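## Task

Move the cardboard box onto the coffee table in the neighbouring room. The box must stay there on its own at the end, not held up by the robot. The robot must not tip over or be left leaning, or the attempt fails.

## Robot and tools

Robot: a Hello Robot Stretch 3 in simulation. It has a two-wheel base (0.33 m long, 0.34 m wide), a lift that rides up a mast, and one telescoping arm that sticks out to the robot's RIGHT side. The base cannot slide sideways, so to move the gripper forward or back you drive the base. Turns on the spot pivot around the point midway between the drive wheels, 0.05 m behind the front edge. With the arm in and the wrist folded, a turn sweeps a circle of radius 0.28 m; an unfolded, level wrist reaches past it. A loose object may occasionally get nudged by an outside push.

Frames: base frame origin is on the floor between the drive wheels, x forward, y left, z up. hand_pose is reported in it, at the point where closed fingertips meet. Odometry frame is the base frame where the scene began; heading is positive to the left, -3.142 to 3.142.

Cameras: head_camera and nav_camera are both on the head and follow head_pan_rad and head_tilt_rad; wrist_camera rides on the gripper. Each execute_actions result carries one image per camera, captured at the end of the call. An empty actions list just returns the current state and images.

Tool execute_actions: argument actions, a list run in order. Each action may have robot, steps (1 to 450 control steps at 30 per second; default 1) and until (only with steps; stops the action early once all its conditions hold). {"steps": n} alone just waits. robot is one command, a list of up to 8 commands run one after another (items can be {"pause_s": s}, up to 15 s), or {"stop": true}, which brakes everything and clears the queue. A command may contain:
- base: exactly one of translate_m (metres, straight drive, forward positive, |value| at most 1) or rotate_rad (radians, turn on the spot, left/counter-clockwise positive, |value| at most 3.2). Both are offsets from where the base is when that command begins.
- joints: absolute targets by name; unnamed joints keep their targets. lift_m 0 to 1.1 (arm height on the mast); arm_m 0 to 0.52 (extension); wrist_yaw_rad -1.345 to 4.42 (0 along the arm, positive toward the front, 3.0 folded over the base); wrist_pitch_rad -1.57 to 0.451 (0 level, negative tips fingers down); wrist_roll_rad -2.911 to 2.911 (0 fingers side by side); gripper_m -0.089 to 0.179 (bigger is wider; the real fingertip gap is smaller by about 0.007 when nearly shut and 0.025 when fully open, and zero below 0.007); head_pan_rad -3.953 to 1.73 (0 forward, positive left, -1.57 looks along the arm); head_tilt_rad -1.53 to 0.419 (negative looks down).
- contact_limits: {"arm_m": effort %} from 1 to 100; the arm stops once its effort hits that level (negative when retracting). Lasts until arm_m's next command.
Base and joint motions in one command start together and keep running across later actions and while you think. A new command takes over immediately and throws away the rest of an older queue. Any invalid value rejects the whole call and nothing runs.

Waiting: "until": {"robot": {"status": "ended"}} is met when nothing says moving and the queue is not running. Other fields can be compared, e.g. {"lift_m": [">", 0.3]} or base_status ["!=", "moving"]; operators =, !=, <, <=, >, >=. "any" with status ended fires when any one motion ends.

Result lines: base_status with progress in brackets (travel so far of goal), joint_goals, joint_status, measured_speeds, refusals/queue/queue_left, base_odometry, turned_by_wheels and turned_by_imu, base_tilt (degrees, forward and right positive, offset up to about 4), motor_effort (% with peak in brackets; positive pushes toward higher values; wheel effort positive drives forward), lidar_m (12 sectors of 30 degrees, first straight ahead then counter-clockwise, at 0.17 m height, so it sees table legs, not tops), wrist_depth_mm and head_depth_mm (7x7 median depth grids), on_its_own (goals the robot changed itself, slack or switched-off joints, lean warnings), contact_limits. Status words: moving, done (within tolerance, so don't wait on exact equality), off_target, contact_stop (the joint goes slack), time_out, stopped, not_commanded, torque_fault (wrist servo off for 10 s, limp). Lines starting refused:, dropped: count actions and commands from 0.

Speed: base reaches 0.30 m/s and 1.9 rad/s only with lift_m under 0.30, arm_m under 0.03 and wrist_yaw_rad over 2.54; otherwise 0.10 m/s and 0.63 rad/s.

Gripping: command gripper_m below the object's width to grasp; lower squeezes harder but a stall guard may ease off, letting heavy or slick items slip. Release by going at least 0.02 above the contact value. Readings and done do not prove a grasp; check images and efforts.

Wrist safety: fold or unfold (yaw to 3.0) only with lift_m 0.32 to 0.95, pitch -0.4, roll near 0; after folding, lift may go to 0.25. With yaw below -0.4, keep pitch at -0.5 or lower.

Avoid: pushing the arm into something rigid with the gripper higher than about 0.45 m, pushing again after a contact_stop, driving while gripping or pressing on something fixed, and snagging furniture, especially reversing. If base_tilt shows a lean, back out of the last move in small steps, free the gripper, and lower lift_m to about 0.2. Do not drop, slam or hit things. Before finished_scene (argument scene, the number), let every motion end and leave the object resting by itself on the table.

Each tool is called after "Request:" as name(argument=value, ...) on one line, values as JSON.

## Session

Request:
execute_actions(actions=[])

Scene clock: 0.00 s.
robot.base_odometry: x=+0.000 y=+0.000 heading=+0.000 (m, m, rad; robot's odometry frame)
robot.turned_by_wheels: +0.000 (rad since the last result)
robot.turned_by_imu: +0.000 (rad since the last result)
robot.base_tilt: forward=+1.1 right=-1.0 (deg)
robot.lidar_m: 1.03 2.74 2.55 1.67 1.31 1.00 0.73 0.70 0.72 0.77 0.74 0.76
robot.head_depth_mm: 819 830 838 851 860 872 884 / 921 935 950 962 976 989 1001 / 1055 1071 1091 1106 1124 1142 1163 / 1231 1253 1278 1297 1323 1354 1379 / 1475 1553 1623 1669 1713 1756 1772 / 1772 1924 2061 2090 2195 2223 2005 / 1858 2460 2644 2771 2832 2728 2020
robot.base_status: not_commanded
robot.joint_positions: lift_m=+0.386 arm_m=+0.003 wrist_yaw_rad=+2.961 wrist_pitch_rad=-0.557 wrist_roll_rad=-0.006 gripper_m=+0.037 head_pan_rad=-0.010 head_tilt_rad=-0.008
robot.joint_goals: lift_m=+0.386 arm_m=+0.003 wrist_yaw_rad=+2.961 wrist_pitch_rad=-0.557 wrist_roll_rad=-0.006 gripper_m=+0.037 head_pan_rad=-0.010 head_tilt_rad=-0.008
robot.joint_status: lift_m=not_commanded arm_m=not_commanded wrist_yaw_rad=not_commanded wrist_pitch_rad=not_commanded wrist_roll_rad=not_commanded gripper_m=not_commanded head_pan_rad=not_commanded head_tilt_rad=not_commanded
robot.measured_speeds: translate_m=+0.000 rotate_rad=+0.000 lift_m=+0.000 arm_m=+0.000 wrist_yaw_rad=+0.000 wrist_pitch_rad=+0.000 wrist_roll_rad=+0.000 head_pan_rad=+0.000 head_tilt_rad=+0.000
robot: refusals=0 queue=idle queue_left=0
robot.motor_effort: left_wheel=+0 right_wheel=+0 lift_m=+25 arm_m=-1 wrist_yaw_rad=+1 wrist_pitch_rad=+5 wrist_roll_rad=-1 gripper_m=+0 head_pan_rad=+1 head_tilt_rad=+1 (%)
robot.hand_pose: x=+0.0155 y=+0.0536 z=+0.3686 quat_wxyz=(+0.255, +0.692, +0.133, +0.662) (m; robot's base frame)
robot.wrist_depth_mm: - - - - - - 996 / - - - 936 911 840 818 / 900 - 810 785 752 704 677 / 773 717 693 664 643 626 584 / 661 632 - 580 564 536 524 / 581 554 - - 487 493 465 / 512 505 - - 458 436 421
pictures: head_camera (sideways: a quarter turn clockwise sets it upright), nav_camera (sideways: a quarter turn counterclockwise sets it upright), wrist_camera
Images, in order (width x height): head_camera 896x504, nav_camera 672x504, wrist_camera 644x364.

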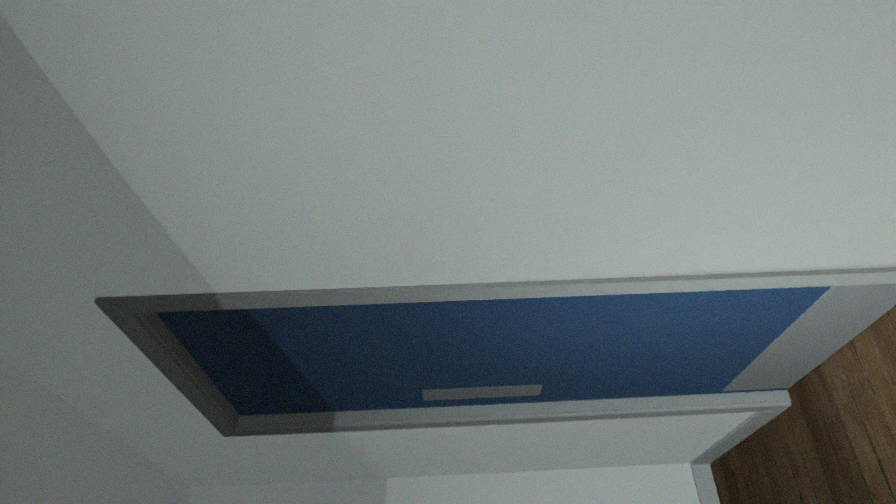

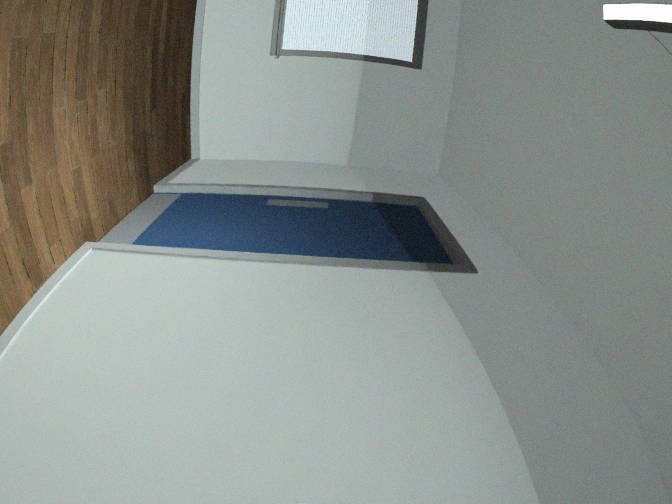

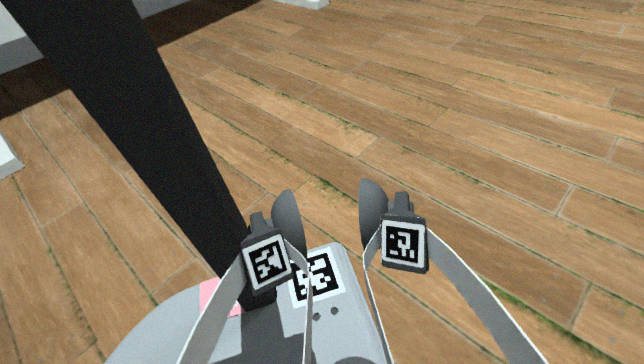

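Request:
execute_actions(actions=[{"robot":{"joints":{"head_pan_rad":1.7,"head_tilt_rad":-0.5,"lift_m":0.28,"wrist_pitch_rad":-0.4}},"steps":150,"until":{"robot":{"status":"ended"}}}])

Scene clock: 4.40 s.
robot.base_odometry: x=+0.000 y=+0.000 heading=+0.000 (m, m, rad; robot's odometry frame)
robot.turned_by_wheels: +0.000 (rad since the last result)
robot.turned_by_imu: -0.001 (rad since the last result)
robot.base_tilt: forward=+1.3 right=-1.2 (deg)
robot.lidar_m: 1.03 2.74 2.56 1.67 1.31 1.00 0.73 0.70 0.72 0.77 0.74 0.76
robot.head_depth_mm: 1909 2097 2389 2521 1873 1493 1237 / 1807 1957 1671 2416 1859 1496 1237 / 1722 1837 1741 2235 1877 1495 1245 / 1635 1748 1387 2203 1877 1504 1240 / 1564 1675 1267 2075 1887 1500 1245 / 1489 1601 1169 1947 1895 1508 1275 / 1414 1546 1172 1855 - - -
robot.base_status: not_commanded
robot.joint_positions: lift_m=+0.281 arm_m=+0.003 wrist_yaw_rad=+2.961 wrist_pitch_rad=-0.422 wrist_roll_rad=-0.006 gripper_m=+0.037 head_pan_rad=+1.693 head_tilt_rad=-0.494
robot.joint_goals: lift_m=+0.280 arm_m=+0.003 wrist_yaw_rad=+2.961 wrist_pitch_rad=-0.400 wrist_roll_rad=-0.006 gripper_m=+0.037 head_pan_rad=+1.700 head_tilt_rad=-0.500
robot.joint_status: lift_m=done arm_m=not_commanded wrist_yaw_rad=not_commanded wrist_pitch_rad=done wrist_roll_rad=not_commanded gripper_m=not_commanded head_pan_rad=done head_tilt_rad=done
robot.measured_speeds: translate_m=+0.000 rotate_rad=+0.000 lift_m=+0.000 arm_m=+0.000 wrist_yaw_rad=+0.000 wrist_pitch_rad=+0.000 wrist_roll_rad=+0.000 head_pan_rad=+0.000 head_tilt_rad=+0.000
robot: refusals=0 queue=done queue_left=0
robot.motor_effort: left_wheel=-1(0) right_wheel=+0(1) lift_m=+14(26) arm_m=-1(0) wrist_yaw_rad=-1(2) wrist_pitch_rad=+8(8) wrist_roll_rad=+0(0) gripper_m=+0(0) head_pan_rad=+6(58) head_tilt_rad=-3(36) (%)
robot.hand_pose: x=+0.0189 y=+0.0724 z=+0.2924 quat_wxyz=(+0.210, +0.699, +0.086, +0.678) (m; robot's base frame)
robot.wrist_depth_mm: - - - - - - - / - - - - 935 868 784 / - - 836 786 739 687 636 / 754 702 666 637 596 569 544 / 615 587 - 544 510 482 465 / 519 505 - - 432 421 405 / 453 - - - 391 374 362
pictures: head_camera (sideways: a quarter turn clockwise sets it upright), nav_camera (sideways: a quarter turn counterclockwise sets it upright), wrist_camera
Images, in order (width x height): head_camera 896x504, nav_camera 672x504, wrist_camera 644x364.

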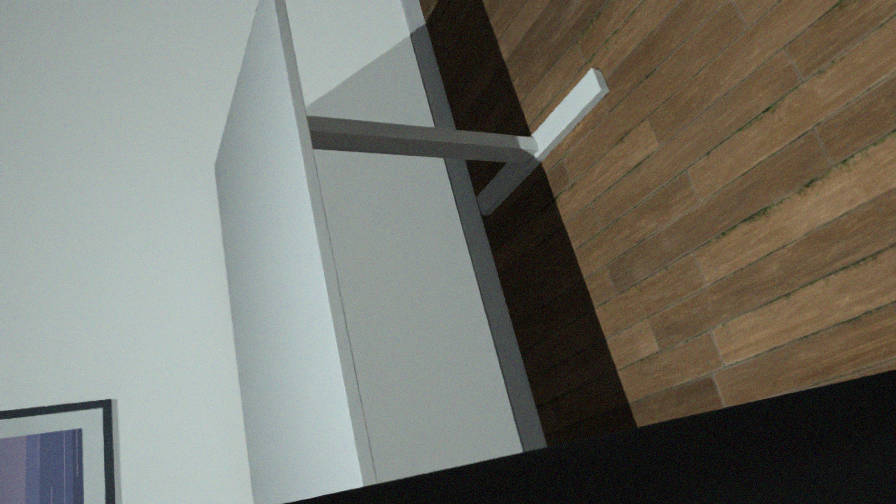

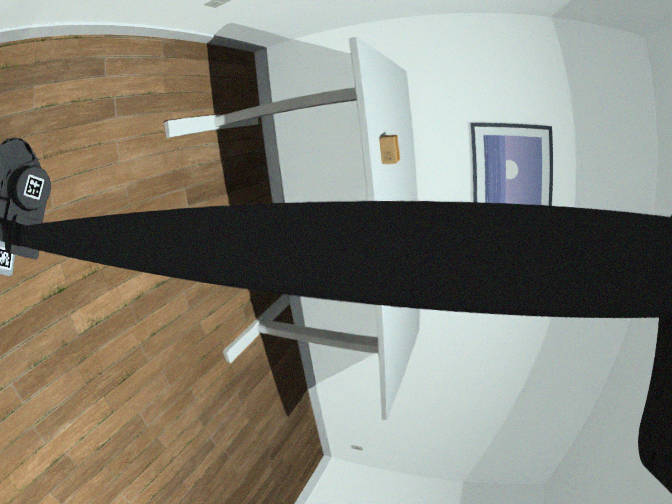

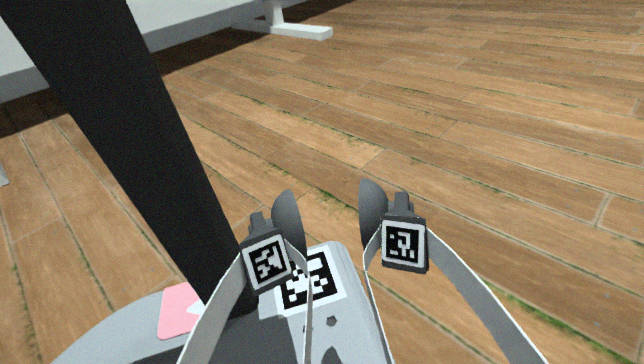

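Request:
execute_actions(actions=[{"robot":[{"base":{"rotate_rad":2.1},"joints":{"head_pan_rad":-1.57,"head_tilt_rad":-0.6}},{"base":{"translate_m":0.45}},{"base":{"rotate_rad":1.57}},{"joints":{"lift_m":0.9,"gripper_m":0.175}},{"joints":{"wrist_yaw_rad":0,"wrist_pitch_rad":-0.2}}],"steps":450,"until":{"robot":{"status":"ended"}}},{"steps":200,"until":{"robot":{"status":"ended"}}}])

Scene clock: 26.93 s.
robot.base_odometry: x=-0.227 y=+0.388 heading=-2.613 (m, m, rad; robot's odometry frame)
robot.turned_by_wheels: +3.670 (rad since the last result)
robot.turned_by_imu: +3.629 (rad since the last result)
robot.base_tilt: forward=+1.1 right=-1.0 (deg)
robot.lidar_m: 0.71 0.73 0.97 1.18 1.21 1.62 3.01 1.32 1.35 0.91 0.87 0.74
robot.head_depth_mm: 1114 1211 811 663 1693 - - / 1109 1204 813 663 1698 - - / 1102 1192 814 636 1756 - - / 1098 1179 816 638 1733 - 1185 / 1088 1172 819 640 1691 1393 1180 / 1082 1159 820 642 1219 1331 1163 / 1076 1158 826 615 1664 1404 1183
robot.base_status: done (rotate_rad +1.5699 of +1.5700)
robot.joint_positions: lift_m=+0.899 arm_m=+0.003 wrist_yaw_rad=+0.002 wrist_pitch_rad=-0.224 wrist_roll_rad=-0.006 gripper_m=+0.175 head_pan_rad=-1.563 head_tilt_rad=-0.593
robot.joint_goals: lift_m=+0.900 arm_m=+0.003 wrist_yaw_rad=+0.000 wrist_pitch_rad=-0.200 wrist_roll_rad=-0.006 gripper_m=+0.175 head_pan_rad=-1.570 head_tilt_rad=-0.600
robot.joint_status: lift_m=done arm_m=not_commanded wrist_yaw_rad=done wrist_pitch_rad=done wrist_roll_rad=not_commanded gripper_m=done head_pan_rad=done head_tilt_rad=done
robot.measured_speeds: translate_m=+0.000 rotate_rad=+0.000 lift_m=+0.000 arm_m=+0.000 wrist_yaw_rad=+0.000 wrist_pitch_rad=+0.000 wrist_roll_rad=+0.000 head_pan_rad=+0.000 head_tilt_rad=+0.000
robot: refusals=0 queue=done queue_left=0
robot.motor_effort: left_wheel=-2(12) right_wheel=+1(10) lift_m=+35(38) arm_m=-1(1) wrist_yaw_rad=-1(2) wrist_pitch_rad=+8(9) wrist_roll_rad=+0(1) gripper_m=+0(83) head_pan_rad=-3(58) head_tilt_rad=-4(17) (%)
robot.hand_pose: x=-0.0210 y=-0.3924 z=+0.9578 quat_wxyz=(+0.705, +0.080, -0.700, -0.078) (m; robot's base frame)
robot.wrist_depth_mm: 903 885 924 948 969 828 609 / 929 975 609 437 431 373 325 / 630 395 340 300 291 297 - / 281 281 641 - - - - / 838 - - - - - - / 795 - - - - - - / 750 - - - - - -
pictures: head_camera (sideways: a quarter turn clockwise sets it upright), nav_camera (sideways: a quarter turn counterclockwise sets it upright), wrist_camera
Images, in order (width x height): head_camera 896x504, nav_camera 672x504, wrist_camera 644x364.

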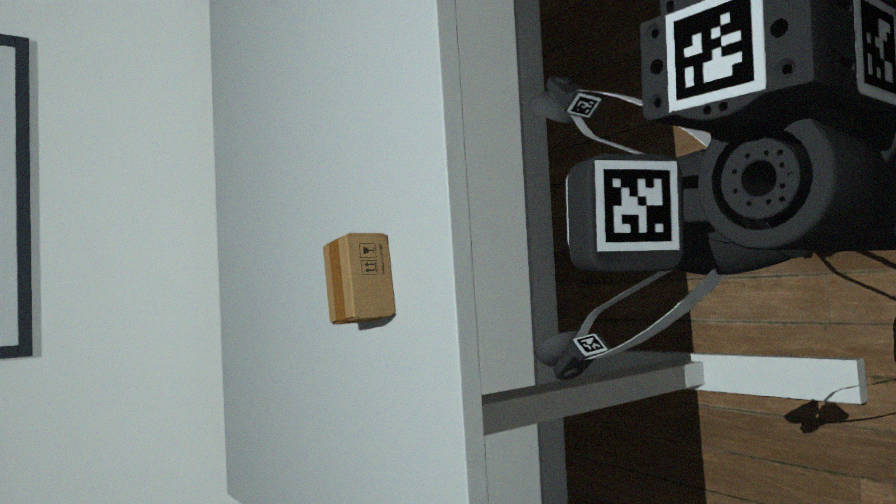

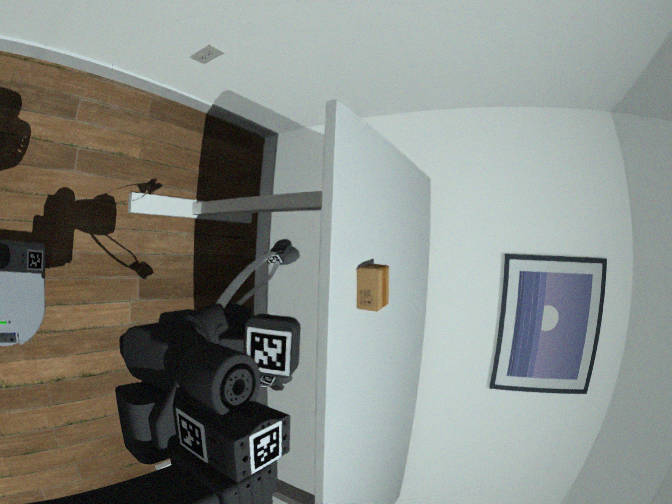

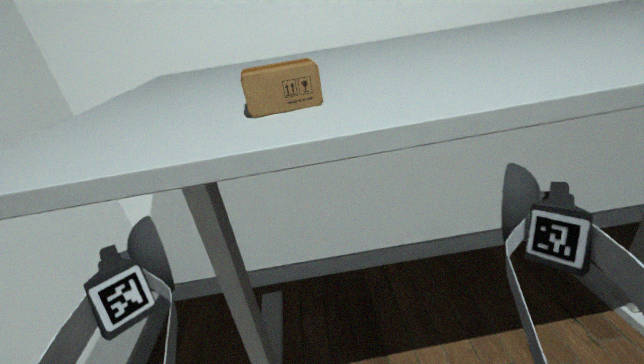

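Request:
execute_actions(actions=[{"robot":[{"base":{"translate_m":0.025},"joints":{"lift_m":0.95}},{"joints":{"arm_m":0.2},"contact_limits":{"arm_m":25}}],"steps":450,"until":{"robot":{"status":"ended"}}}])

Scene clock: 41.07 s.
robot.base_odometry: x=-0.249 y=+0.376 heading=-2.613 (m, m, rad; robot's odometry frame)
robot.turned_by_wheels: +0.000 (rad since the last result)
robot.turned_by_imu: -0.002 (rad since the last result)
robot.base_tilt: forward=+1.0 right=-1.2 (deg)
robot.lidar_m: 0.68 0.70 0.93 1.18 1.22 1.62 3.05 1.35 1.39 0.87 0.87 0.72
robot.head_depth_mm: 1115 1205 912 - 1669 1397 1180 / 1110 1197 944 - 1696 1388 1177 / 1100 1191 979 - 1707 1395 1179 / 1092 1180 917 664 1698 1398 1184 / 1086 1172 820 626 1700 1364 1184 / 1080 1164 820 640 1557 1364 1179 / 1073 1169 823 615 1658 1398 1184
robot.base_status: done (translate_m +0.0250 of +0.0250)
robot.joint_positions: lift_m=+0.949 arm_m=+0.200 wrist_yaw_rad=+0.001 wrist_pitch_rad=-0.223 wrist_roll_rad=-0.006 gripper_m=+0.175 head_pan_rad=-1.563 head_tilt_rad=-0.593
robot.joint_goals: lift_m=+0.950 arm_m=+0.200 wrist_yaw_rad=+0.000 wrist_pitch_rad=-0.200 wrist_roll_rad=-0.006 gripper_m=+0.175 head_pan_rad=-1.570 head_tilt_rad=-0.600
robot.joint_status: lift_m=done arm_m=done wrist_yaw_rad=done wrist_pitch_rad=done wrist_roll_rad=not_commanded gripper_m=done head_pan_rad=done head_tilt_rad=done
robot.measured_speeds: translate_m=+0.000 rotate_rad=+0.000 lift_m=+0.000 arm_m=+0.000 wrist_yaw_rad=+0.000 wrist_pitch_rad=+0.000 wrist_roll_rad=+0.000 head_pan_rad=+0.000 head_tilt_rad=+0.000
robot: refusals=0 queue=done queue_left=0
robot.motor_effort: left_wheel=-3(7) right_wheel=+2(6) lift_m=+35(36) arm_m=+5(5) wrist_yaw_rad=+0(1) wrist_pitch_rad=+8(8) wrist_roll_rad=+0(0) gripper_m=+1(1) head_pan_rad=-3(3) head_tilt_rad=-4(4) (%)
robot.contact_limits: arm_m 25 (drawing in: default 29, maximum 47; extending or still: default 39, maximum 64)
robot.hand_pose: x=-0.0213 y=-0.5892 z=+1.0081 quat_wxyz=(+0.705, +0.079, -0.700, -0.078) (m; robot's base frame)
robot.wrist_depth_mm: 715 751 757 768 793 804 827 / 784 789 808 823 652 559 483 / 818 578 513 450 401 361 330 / 433 376 332 213 285 277 252 / 296 279 249 221 225 214 207 / 233 - 204 196 185 177 166 / 191 177 171 164 157 152 145
pictures: head_camera (sideways: a quarter turn clockwise sets it upright), nav_camera (sideways: a quarter turn counterclockwise sets it upright), wrist_camera
Images, in order (width x height): head_camera 896x504, nav_camera 672x504, wrist_camera 644x364.

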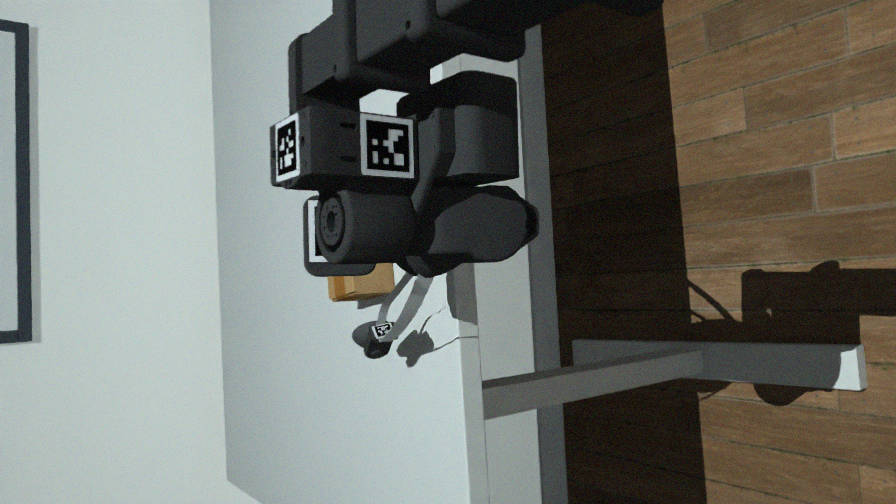

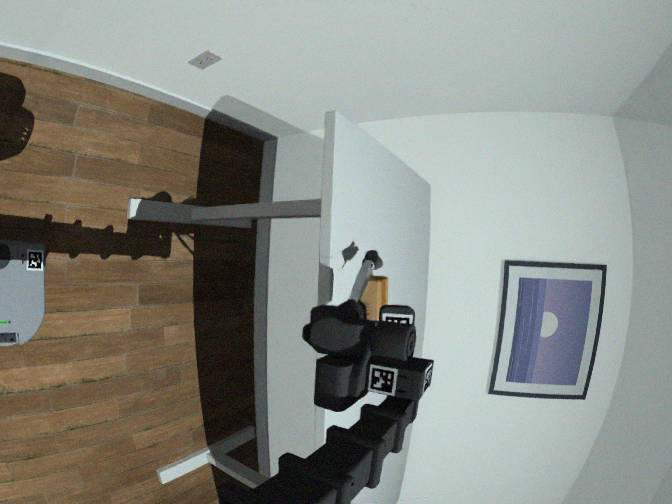

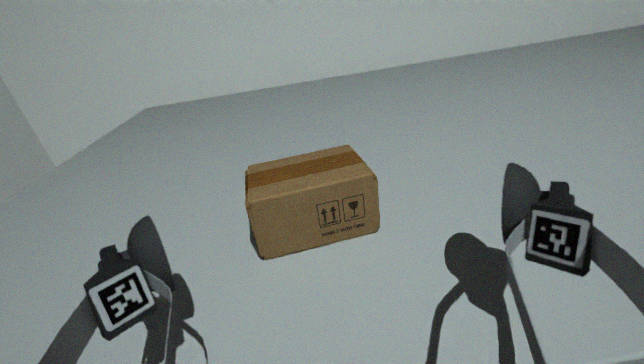

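Request:
execute_actions(actions=[{"robot":[{"base":{"translate_m":0.012},"joints":{"lift_m":0.925,"arm_m":0.275}},{"joints":{"gripper_m":0.115}}],"steps":450,"until":{"robot":{"status":"ended"}}}])

Scene clock: 47.27 s.
robot.base_odometry: x=-0.259 y=+0.370 heading=-2.613 (m, m, rad; robot's odometry frame)
robot.turned_by_wheels: +0.000 (rad since the last result)
robot.turned_by_imu: -0.001 (rad since the last result)
robot.base_tilt: forward=+1.3 right=-1.2 (deg)
robot.lidar_m: 0.67 0.69 0.92 1.18 1.22 1.62 3.05 1.35 1.39 0.86 0.87 0.70
robot.head_depth_mm: 1116 1208 857 - 1642 1359 1180 / 1110 1196 976 1673 1693 1395 1175 / 1102 1188 - 1675 1690 1393 1179 / 1092 1182 920 1640 1699 1394 1180 / 1088 1172 820 639 1690 1358 1177 / 1077 1159 819 639 1557 1362 1180 / 1073 1167 822 615 1656 1400 1185
robot.base_status: done (translate_m +0.0120 of +0.0120)
robot.joint_positions: lift_m=+0.926 arm_m=+0.275 wrist_yaw_rad=+0.001 wrist_pitch_rad=-0.223 wrist_roll_rad=-0.006 gripper_m=+0.115 head_pan_rad=-1.563 head_tilt_rad=-0.593
robot.joint_goals: lift_m=+0.925 arm_m=+0.275 wrist_yaw_rad=+0.000 wrist_pitch_rad=-0.200 wrist_roll_rad=-0.006 gripper_m=+0.115 head_pan_rad=-1.570 head_tilt_rad=-0.600
robot.joint_status: lift_m=done arm_m=done wrist_yaw_rad=done wrist_pitch_rad=done wrist_roll_rad=not_commanded gripper_m=done head_pan_rad=done head_tilt_rad=done
robot.measured_speeds: translate_m=+0.000 rotate_rad=+0.000 lift_m=+0.000 arm_m=+0.000 wrist_yaw_rad=+0.000 wrist_pitch_rad=+0.000 wrist_roll_rad=+0.000 head_pan_rad=+0.000 head_tilt_rad=+0.000
robot: refusals=0 queue=done queue_left=0
robot.motor_effort: left_wheel=-3(3) right_wheel=+2(7) lift_m=+14(34) arm_m=+4(5) wrist_yaw_rad=+0(0) wrist_pitch_rad=+8(8) wrist_roll_rad=+0(0) gripper_m=-1(84) head_pan_rad=-3(3) head_tilt_rad=-3(4) (%)
robot.hand_pose: x=-0.0213 y=-0.6642 z=+0.9842 quat_wxyz=(+0.705, +0.079, -0.700, -0.078) (m; robot's base frame)
robot.wrist_depth_mm: 670 692 699 720 737 750 748 / 713 729 721 663 541 468 403 / 754 503 428 379 335 302 276 / 356 317 287 158 153 228 210 / 249 235 133 130 139 184 169 / 193 187 137 141 149 146 142 / 158 152 142 138 131 127 123
pictures: head_camera (sideways: a quarter turn clockwise sets it upright), nav_camera (sideways: a quarter turn counterclockwise sets it upright), wrist_camera
Images, in order (width x height): head_camera 896x504, nav_camera 672x504, wrist_camera 644x364.

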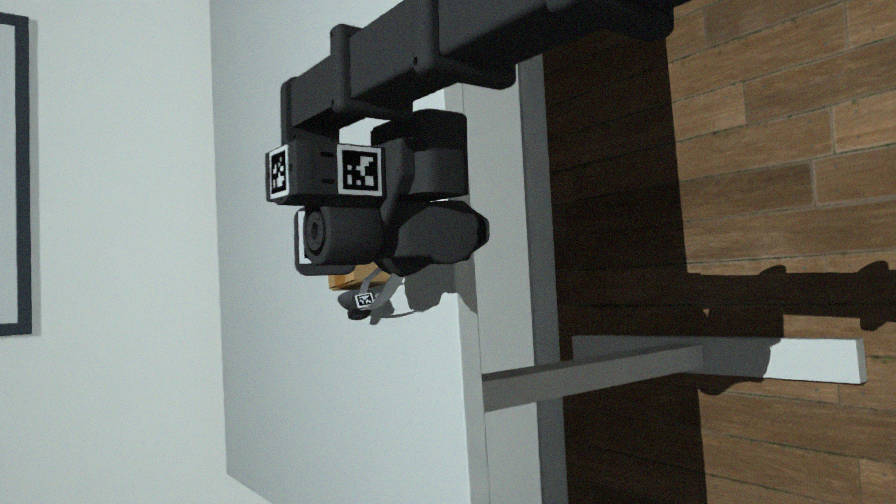

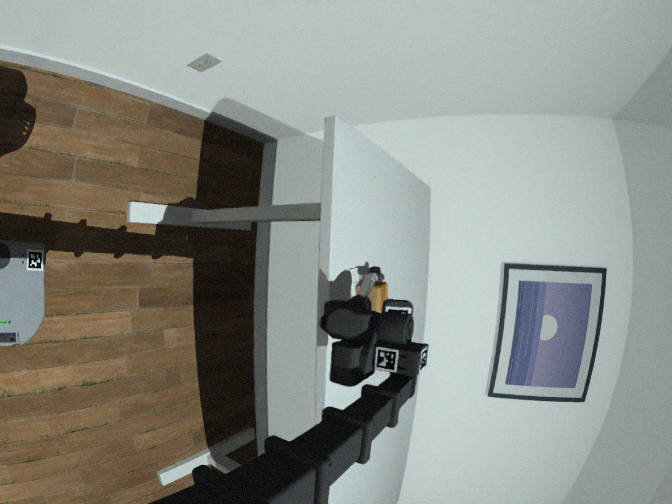

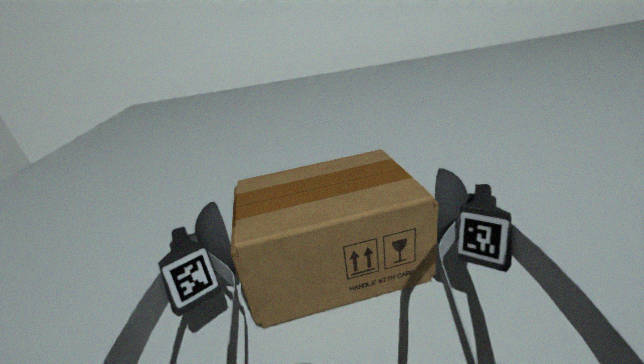

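Request:
execute_actions(actions=[{"robot":[{"joints":{"lift_m":0.918}},{"joints":{"gripper_m":0.03}},{"joints":{"lift_m":0.95}},{"joints":{"arm_m":0.02}},{"base":{"translate_m":-0.9},"joints":{"lift_m":0.29,"wrist_yaw_rad":3.1,"wrist_pitch_rad":-0.4,"head_pan_rad":0,"head_tilt_rad":-0.9}},{"base":{"translate_m":-1}},{"base":{"rotate_rad":1.62}}],"steps":450,"until":{"robot":{"status":"ended"}}},{"steps":450,"until":{"robot":{"status":"ended"}}}])

Scene clock: 78.87 s.
robot.base_odometry: x=+1.382 y=+1.327 heading=-0.993 (m, m, rad; robot's odometry frame)
robot.turned_by_wheels: +1.620 (rad since the last result)
robot.turned_by_imu: +1.595 (rad since the last result)
robot.base_tilt: forward=+1.2 right=-1.0 (deg)
robot.lidar_m: 1.15 1.16 1.24 1.19 1.23 1.45 1.40 1.25 1.98 2.55 1.58 1.20
robot.head_depth_mm: 1023 1202 1419 1598 1378 1215 1089 / 1017 1199 1458 1595 1382 1213 1086 / 1011 1191 1443 1587 1379 1221 1091 / 1006 1187 1438 1589 1380 1214 1085 / 1002 1177 1417 1588 1379 1211 1083 / 995 1166 1408 1589 1372 1214 1084 / 989 1135 1353 1554 1381 1208 1084
robot.base_status: done (rotate_rad +1.6199 of +1.6200)
robot.joint_positions: lift_m=+0.291 arm_m=+0.020 wrist_yaw_rad=+3.099 wrist_pitch_rad=-0.422 wrist_roll_rad=-0.006 gripper_m=+0.052 head_pan_rad=-0.007 head_tilt_rad=-0.890
robot.joint_goals: lift_m=+0.290 arm_m=+0.020 wrist_yaw_rad=+3.100 wrist_pitch_rad=-0.400 wrist_roll_rad=-0.006 gripper_m=+0.051 head_pan_rad=+0.000 head_tilt_rad=-0.900
robot.joint_status: lift_m=done arm_m=done wrist_yaw_rad=done wrist_pitch_rad=done wrist_roll_rad=not_commanded gripper_m=done head_pan_rad=done head_tilt_rad=done
robot.measured_speeds: translate_m=+0.000 rotate_rad=+0.000 lift_m=+0.000 arm_m=+0.000 wrist_yaw_rad=+0.000 wrist_pitch_rad=+0.000 wrist_roll_rad=+0.000 head_pan_rad=+0.000 head_tilt_rad=+0.000
robot: refusals=0 queue=done queue_left=0
robot.on_its_own: gripper_m is held at +0.051, not at your +0.030, by its stall guard, which is not easing now
robot.motor_effort: left_wheel=-3(16) right_wheel=+2(10) lift_m=+15(37) arm_m=-5(6) wrist_yaw_rad=+2(3) wrist_pitch_rad=+8(8) wrist_roll_rad=+0(0) gripper_m=-20(100) head_pan_rad=+5(57) head_tilt_rad=-6(32) (%)
robot.hand_pose: x=-0.0117 y=+0.0584 z=+0.3023 quat_wxyz=(+0.163, +0.692, +0.134, +0.691) (m; robot's base frame)
robot.wrist_depth_mm: - - - - - - - / - - - - 928 894 799 / - 907 - 801 751 712 674 / 778 719 166 143 134 590 545 / 634 600 126 128 134 500 474 / 529 525 134 139 419 427 416 / 459 - - - 399 381 369
pictures: head_camera (sideways: a quarter turn clockwise sets it upright), nav_camera (sideways: a quarter turn counterclockwise sets it upright), wrist_camera
Images, in order (width x height): head_camera 896x504, nav_camera 672x504, wrist_camera 644x364.

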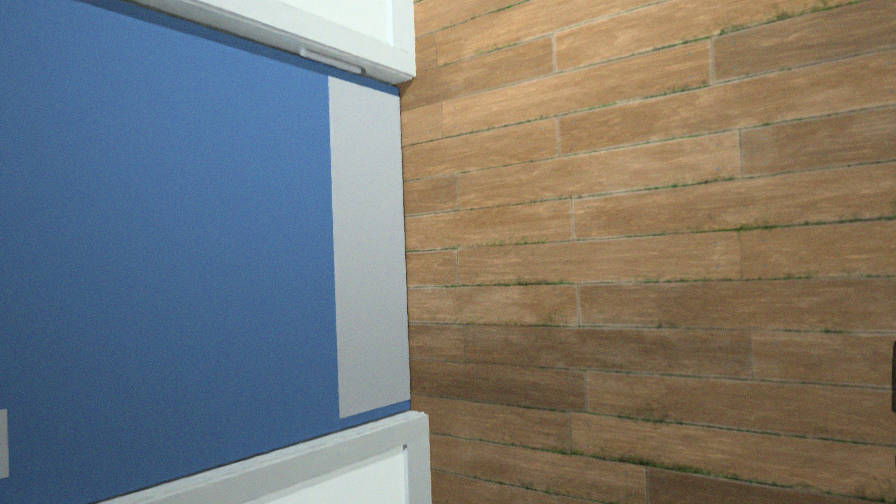

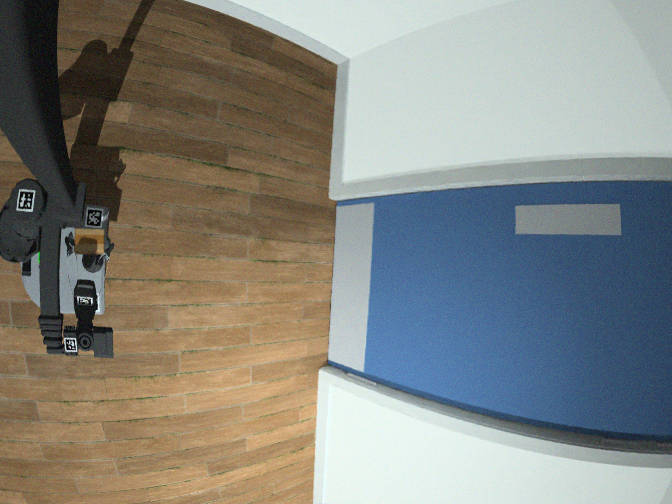

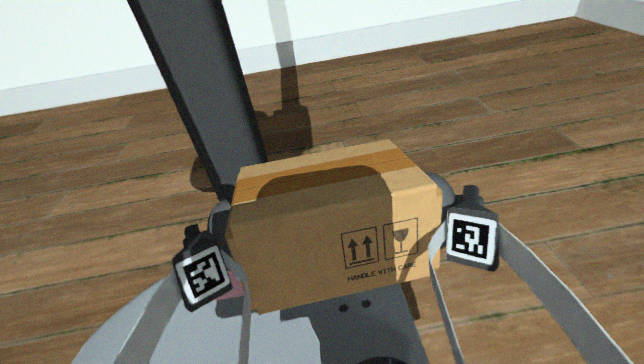

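Request:
execute_actions(actions=[{"robot":[{"base":{"rotate_rad":3.17},"joints":{"head_pan_rad":-3.1,"arm_m":0.005}},{"base":{"translate_m":-0.85}},{"joints":{"lift_m":0.31}},{"base":{"translate_m":-0.3}}],"steps":450,"until":{"robot":{"status":"ended"}}}])

Scene clock: 96.27 s.
robot.base_odometry: x=+2.037 y=+0.382 heading=+2.177 (m, m, rad; robot's odometry frame)
robot.turned_by_wheels: +3.170 (rad since the last result)
robot.turned_by_imu: +3.137 (rad since the last result)
robot.base_tilt: forward=+1.3 right=-1.1 (deg)
robot.lidar_m: 2.54 2.25 2.65 0.37 0.27 0.26 0.27 0.38 0.37 0.35 1.24 1.69
robot.head_depth_mm: - - 291 334 418 557 725 / - - 302 364 467 626 - / - 287 324 401 528 685 - / - 298 352 446 607 869 - / - 313 386 501 716 1157 - / 293 340 426 573 874 1209 1123 / 303 370 475 670 1375 1206 1084
robot.base_status: done (translate_m -0.3000 of -0.3000)
robot.joint_positions: lift_m=+0.309 arm_m=+0.005 wrist_yaw_rad=+3.100 wrist_pitch_rad=-0.422 wrist_roll_rad=-0.006 gripper_m=+0.052 head_pan_rad=-3.094 head_tilt_rad=-0.891
robot.joint_goals: lift_m=+0.310 arm_m=+0.005 wrist_yaw_rad=+3.100 wrist_pitch_rad=-0.400 wrist_roll_rad=-0.006 gripper_m=+0.051 head_pan_rad=-3.100 head_tilt_rad=-0.900
robot.joint_status: lift_m=done arm_m=done wrist_yaw_rad=done wrist_pitch_rad=done wrist_roll_rad=not_commanded gripper_m=done head_pan_rad=done head_tilt_rad=done
robot.measured_speeds: translate_m=+0.000 rotate_rad=+0.000 lift_m=+0.000 arm_m=+0.000 wrist_yaw_rad=+0.000 wrist_pitch_rad=+0.000 wrist_roll_rad=+0.000 head_pan_rad=+0.000 head_tilt_rad=+0.000
robot: refusals=0 queue=done queue_left=0
robot.on_its_own: gripper_m is held at +0.051, not at your +0.030, by its stall guard, which is not easing now
robot.motor_effort: left_wheel=-2(38) right_wheel=-2(22) lift_m=+36(38) arm_m=-5(6) wrist_yaw_rad=+0(0) wrist_pitch_rad=+8(8) wrist_roll_rad=+0(0) gripper_m=-19(20) head_pan_rad=-3(56) head_tilt_rad=-4(6) (%)
robot.hand_pose: x=-0.0118 y=+0.0734 z=+0.3212 quat_wxyz=(+0.163, +0.692, +0.134, +0.691) (m; robot's base frame)
robot.wrist_depth_mm: 225 256 416 546 - - - / 229 271 444 589 - 919 849 / 237 290 - 651 788 726 711 / 241 303 162 143 135 611 567 / 248 306 126 129 135 521 495 / 251 305 135 139 446 446 438 / 257 296 - - 416 395 384
pictures: head_camera (sideways: a quarter turn clockwise sets it upright), nav_camera (sideways: a quarter turn counterclockwise sets it upright), wrist_camera
Images, in order (width x height): head_camera 896x504, nav_camera 672x504, wrist_camera 644x364.

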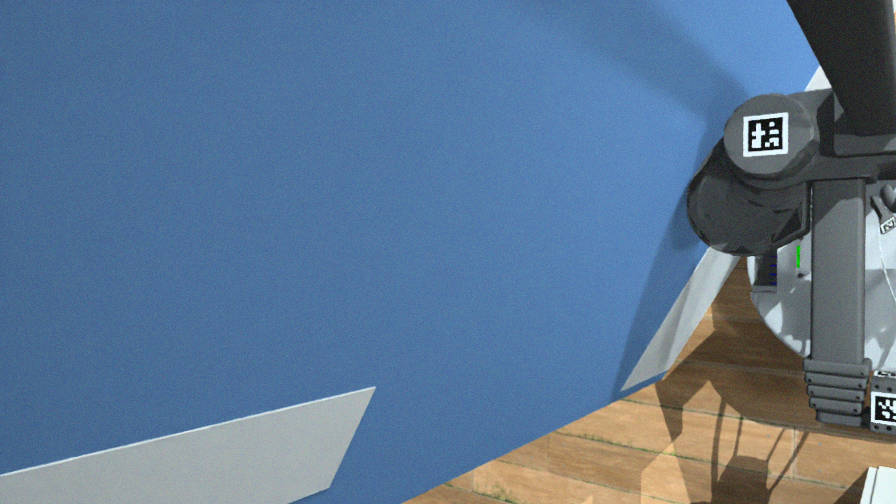

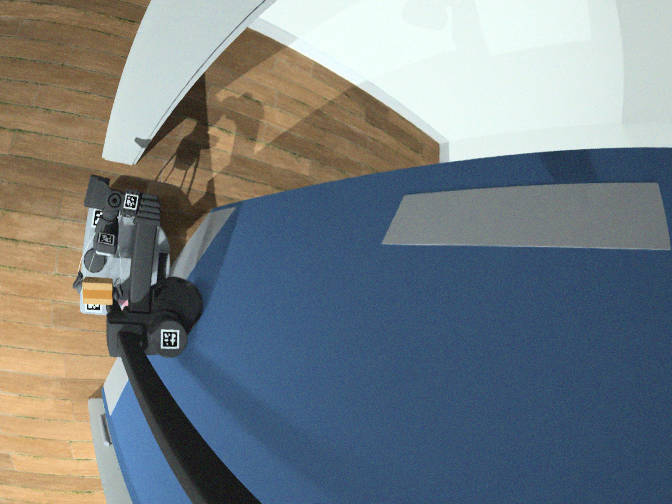

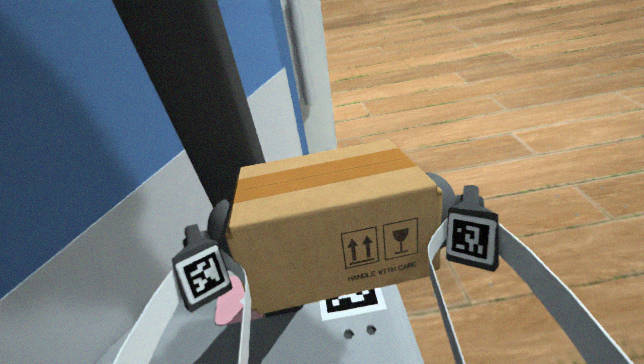

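Request:
execute_actions(actions=[{"robot":[{"base":{"translate_m":-0.4}},{"joints":{"lift_m":0.29,"head_pan_rad":-3.7,"head_tilt_rad":-0.7}},{"base":{"translate_m":-0.6}}],"steps":450,"until":{"robot":{"status":"ended"}}}])

Scene clock: 109.60 s.
robot.base_odometry: x=+2.606 y=-0.440 heading=+2.177 (m, m, rad; robot's odometry frame)
robot.turned_by_wheels: +0.000 (rad since the last result)
robot.turned_by_imu: -0.004 (rad since the last result)
robot.base_tilt: forward=+1.1 right=-0.9 (deg)
robot.lidar_m: 0.50 0.74 1.29 1.87 1.71 1.25 1.20 1.25 1.22 1.18 1.23 0.48
robot.head_depth_mm: 1525 1784 2151 1956 - - 1088 / 1409 1633 1932 1913 1560 1345 - / 1311 1500 1742 1887 1553 1313 1155 / 1223 1388 1596 1784 1558 1309 1170 / 1144 1288 1469 1701 1553 1314 1157 / 1076 1198 1365 1563 1554 1310 1132 / 1016 1130 1264 1446 1542 1312 1134
robot.base_status: done (translate_m -0.6000 of -0.6000)
robot.joint_positions: lift_m=+0.291 arm_m=+0.005 wrist_yaw_rad=+3.100 wrist_pitch_rad=-0.423 wrist_roll_rad=-0.006 gripper_m=+0.052 head_pan_rad=-3.694 head_tilt_rad=-0.701
robot.joint_goals: lift_m=+0.290 arm_m=+0.005 wrist_yaw_rad=+3.100 wrist_pitch_rad=-0.400 wrist_roll_rad=-0.006 gripper_m=+0.051 head_pan_rad=-3.700 head_tilt_rad=-0.700
robot.joint_status: lift_m=done arm_m=done wrist_yaw_rad=done wrist_pitch_rad=done wrist_roll_rad=not_commanded gripper_m=done head_pan_rad=done head_tilt_rad=done
robot.measured_speeds: translate_m=+0.000 rotate_rad=+0.000 lift_m=+0.000 arm_m=+0.000 wrist_yaw_rad=+0.000 wrist_pitch_rad=+0.000 wrist_roll_rad=+0.000 head_pan_rad=+0.000 head_tilt_rad=+0.000
robot: refusals=0 queue=done queue_left=0
robot.on_its_own: gripper_m is held at +0.051, not at your +0.030, by its stall guard, which is not easing now
robot.motor_effort: left_wheel=-1(15) right_wheel=+0(9) lift_m=+15(36) arm_m=-4(6) wrist_yaw_rad=+1(0) wrist_pitch_rad=+8(8) wrist_roll_rad=+0(0) gripper_m=-19(19) head_pan_rad=-3(42) head_tilt_rad=+0(21) (%)
robot.hand_pose: x=-0.0119 y=+0.0733 z=+0.3020 quat_wxyz=(+0.163, +0.692, +0.135, +0.691) (m; robot's base frame)
robot.wrist_depth_mm: - - - - - - 915 / - - - - 965 898 844 / - 901 - 800 747 683 659 / 776 720 160 143 135 582 558 / 647 608 126 128 134 497 476 / 523 519 135 139 422 428 422 / 456 - - - 395 378 370
pictures: head_camera (sideways: a quarter turn clockwise sets it upright), nav_camera (sideways: a quarter turn counterclockwise sets it upright), wrist_camera
Images, in order (width x height): head_camera 896x504, nav_camera 672x504, wrist_camera 644x364.

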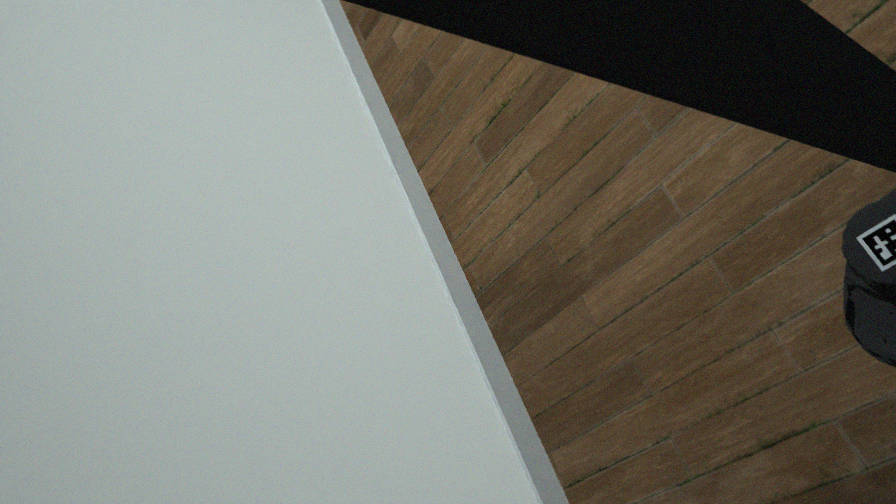

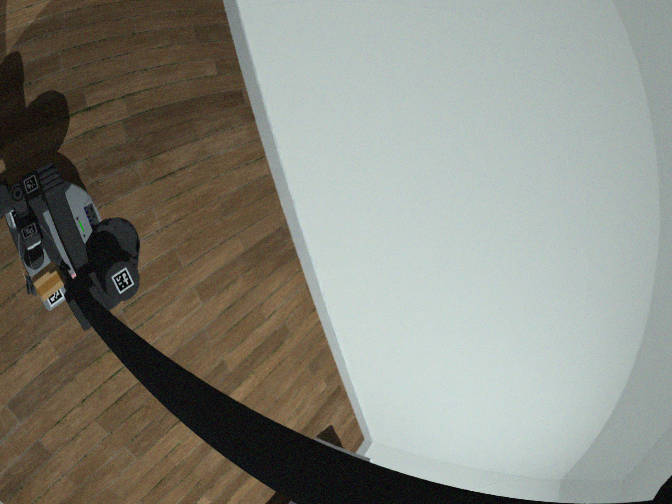

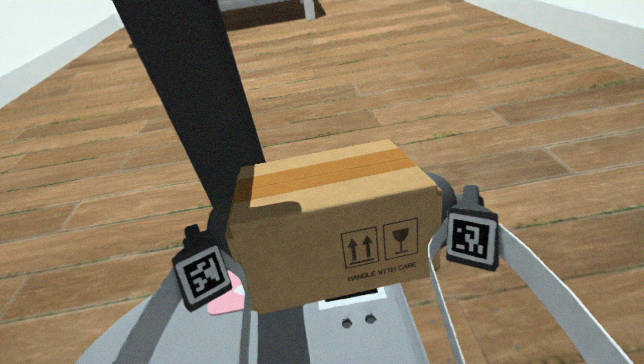

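Request:
execute_actions(actions=[{"robot":[{"base":{"rotate_rad":1.75},"joints":{"head_pan_rad":-1.57,"head_tilt_rad":-0.9}},{"base":{"translate_m":1}},{"base":{"translate_m":0.42}},{"base":{"rotate_rad":1.43}},{"joints":{"lift_m":0.5}},{"joints":{"wrist_yaw_rad":0,"wrist_pitch_rad":-0.2}}],"steps":450,"until":{"robot":{"status":"ended"}}},{"steps":200,"until":{"robot":{"status":"ended"}}}])

Scene clock: 131.60 s.
robot.base_odometry: x=+1.602 y=-1.444 heading=-0.927 (m, m, rad; robot's odometry frame)
robot.turned_by_wheels: +3.180 (rad since the last result)
robot.turned_by_imu: +3.144 (rad since the last result)
robot.base_tilt: forward=+0.9 right=-1.1 (deg)
robot.lidar_m: 0.97 1.01 1.40 2.57 1.65 1.18 1.14 1.19 0.57 1.17 0.67 0.68
robot.head_depth_mm: 1035 1218 1489 1522 1096 1217 1084 / 1038 1216 1226 1037 1168 1235 1108 / 1033 1212 1219 1034 1194 1234 - / 1030 1209 1224 1037 932 1204 - / 1022 1205 1227 1034 1187 1214 1086 / 1022 1200 1219 1032 1179 1217 1086 / 1020 1199 1223 1035 949 1216 1084
robot.base_status: done (rotate_rad +1.4299 of +1.4300)
robot.joint_positions: lift_m=+0.499 arm_m=+0.005 wrist_yaw_rad=+0.002 wrist_pitch_rad=-0.232 wrist_roll_rad=-0.006 gripper_m=+0.052 head_pan_rad=-1.577 head_tilt_rad=-0.889
robot.joint_goals: lift_m=+0.500 arm_m=+0.005 wrist_yaw_rad=+0.000 wrist_pitch_rad=-0.200 wrist_roll_rad=-0.006 gripper_m=+0.051 head_pan_rad=-1.570 head_tilt_rad=-0.900
robot.joint_status: lift_m=done arm_m=done wrist_yaw_rad=done wrist_pitch_rad=done wrist_roll_rad=not_commanded gripper_m=done head_pan_rad=done head_tilt_rad=done
robot.measured_speeds: translate_m=+0.000 rotate_rad=+0.000 lift_m=+0.000 arm_m=+0.000 wrist_yaw_rad=+0.000 wrist_pitch_rad=+0.000 wrist_roll_rad=+0.000 head_pan_rad=+0.000 head_tilt_rad=+0.000
robot: refusals=0 queue=done queue_left=0
robot.on_its_own: gripper_m is held at +0.051, not at your +0.030, by its stall guard, which is not easing now
robot.motor_effort: left_wheel=-3(11) right_wheel=+1(10) lift_m=+36(38) arm_m=-4(5) wrist_yaw_rad=-2(1) wrist_pitch_rad=+11(12) wrist_roll_rad=+0(0) gripper_m=-19(20) head_pan_rad=+3(59) head_tilt_rad=-6(26) (%)
robot.hand_pose: x=-0.0210 y=-0.3941 z=+0.5557 quat_wxyz=(+0.705, +0.083, -0.700, -0.081) (m; robot's base frame)
robot.wrist_depth_mm: 777 792 805 804 829 823 831 / 838 864 867 870 853 857 871 / 895 756 668 567 511 473 964 / 553 488 425 143 134 358 330 / 390 363 126 129 135 290 286 / 302 302 139 141 302 556 364 / 601 576 572 542 522 501 374
pictures: head_camera (sideways: a quarter turn clockwise sets it upright), nav_camera (sideways: a quarter turn counterclockwise sets it upright), wrist_camera
Images, in order (width x height): head_camera 896x504, nav_camera 672x504, wrist_camera 644x364.

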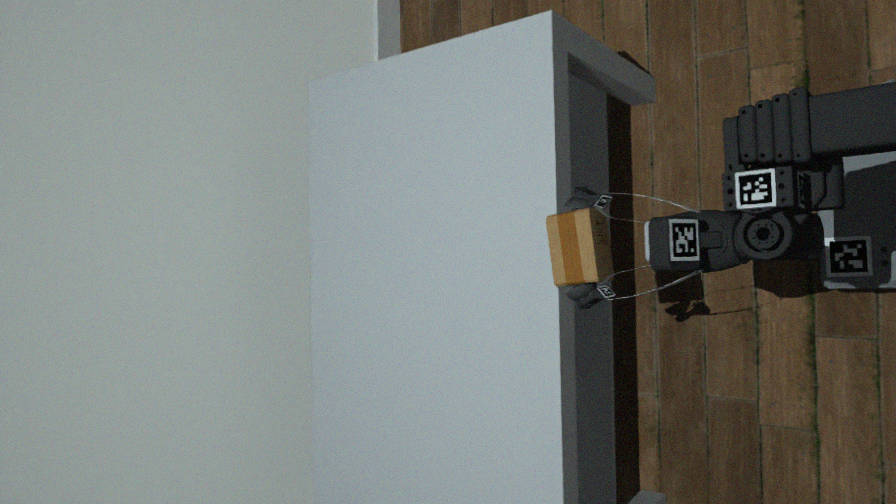

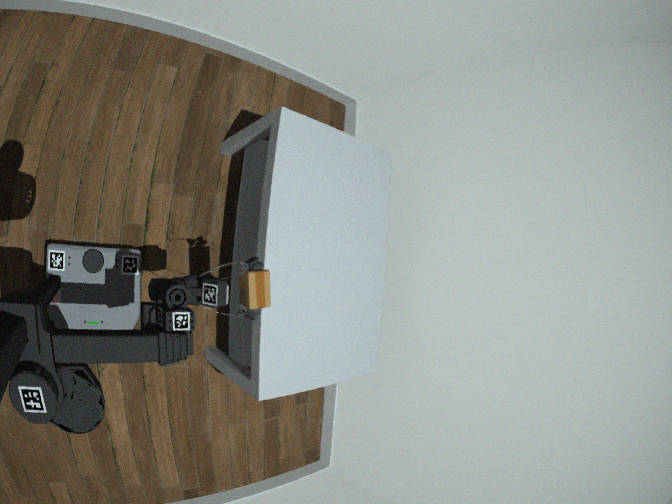

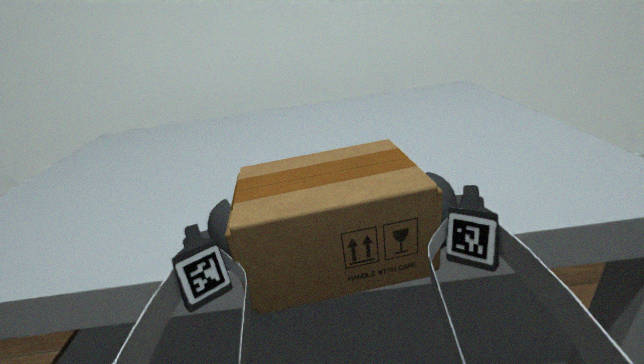

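Request:
execute_actions(actions=[{"robot":[{"joints":{"arm_m":0.27,"lift_m":0.45}},{"joints":{"lift_m":0.422}},{"joints":{"gripper_m":0.16}},{"joints":{"arm_m":0.1,"lift_m":0.5}}],"steps":450,"until":{"robot":{"status":"ended"}}}])

Scene clock: 143.60 s.
robot.base_odometry: x=+1.602 y=-1.444 heading=-0.927 (m, m, rad; robot's odometry frame)
robot.turned_by_wheels: +0.000 (rad since the last result)
robot.turned_by_imu: -0.002 (rad since the last result)
robot.base_tilt: forward=+1.1 right=-1.1 (deg)
robot.lidar_m: 0.97 1.01 1.40 2.57 1.65 1.18 1.15 1.19 0.57 1.17 0.67 0.68
robot.head_depth_mm: 1036 1221 1478 1523 1102 1214 1086 / 1035 1217 1228 1040 1136 1228 1106 / 1036 1215 1225 1037 1200 - 1122 / 1031 1207 1225 997 940 1199 1125 / 1024 1204 1224 1032 1194 1216 1083 / 1021 1198 1222 1034 1176 1214 1084 / 1018 1197 1220 1032 949 1213 1086
robot.base_status: done (rotate_rad +1.4299 of +1.4300)
robot.joint_positions: lift_m=+0.499 arm_m=+0.100 wrist_yaw_rad=+0.001 wrist_pitch_rad=-0.223 wrist_roll_rad=-0.006 gripper_m=+0.160 head_pan_rad=-1.577 head_tilt_rad=-0.889
robot.joint_goals: lift_m=+0.500 arm_m=+0.100 wrist_yaw_rad=+0.000 wrist_pitch_rad=-0.200 wrist_roll_rad=-0.006 gripper_m=+0.160 head_pan_rad=-1.570 head_tilt_rad=-0.900
robot.joint_status: lift_m=done arm_m=done wrist_yaw_rad=done wrist_pitch_rad=done wrist_roll_rad=not_commanded gripper_m=done head_pan_rad=done head_tilt_rad=done
robot.measured_speeds: translate_m=+0.000 rotate_rad=+0.000 lift_m=+0.000 arm_m=+0.000 wrist_yaw_rad=+0.000 wrist_pitch_rad=+0.000 wrist_roll_rad=+0.000 head_pan_rad=+0.000 head_tilt_rad=+0.000
robot: refusals=0 queue=done queue_left=0
robot.motor_effort: left_wheel=-3(3) right_wheel=+2(2) lift_m=+34(37) arm_m=-5(5) wrist_yaw_rad=+0(1) wrist_pitch_rad=+8(11) wrist_roll_rad=+0(0) gripper_m=+0(82) head_pan_rad=+4(3) head_tilt_rad=-6(6) (%)
robot.hand_pose: x=-0.0213 y=-0.4899 z=+0.5581 quat_wxyz=(+0.705, +0.079, -0.700, -0.078) (m; robot's base frame)
robot.wrist_depth_mm: 706 715 712 736 728 753 748 / 759 759 751 790 782 772 806 / 820 807 823 600 527 482 866 / 574 498 452 322 386 365 336 / 397 380 344 320 303 283 275 / 306 - 277 261 248 233 227 / 259 235 229 219 211 206 203
pictures: head_camera (sideways: a quarter turn clockwise sets it upright), nav_camera (sideways: a quarter turn counterclockwise sets it upright), wrist_camera
Images, in order (width x height): head_camera 896x504, nav_camera 672x504, wrist_camera 644x364.

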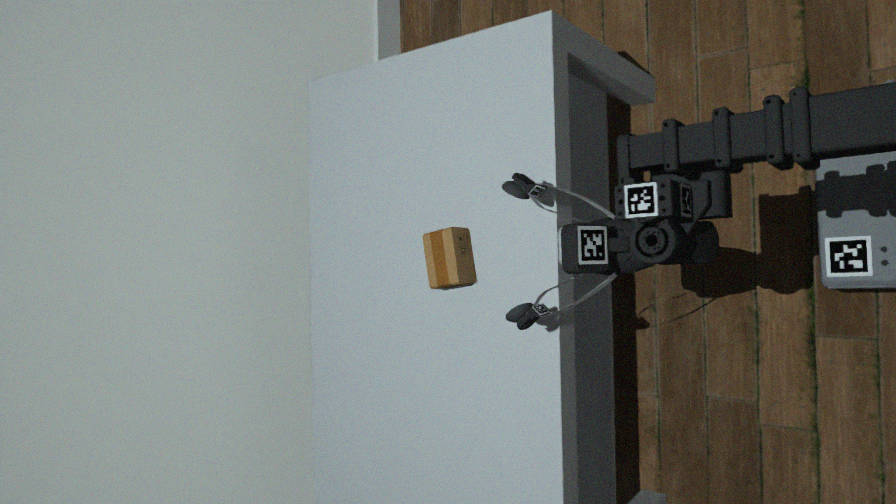

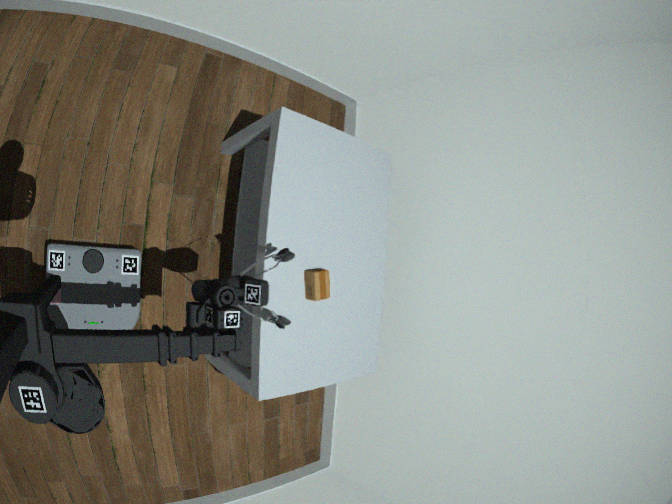

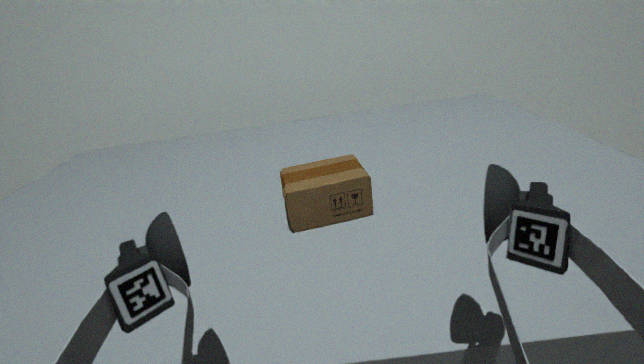

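Request:
finished_scene(scene=1)

The scene is finished: the task was done.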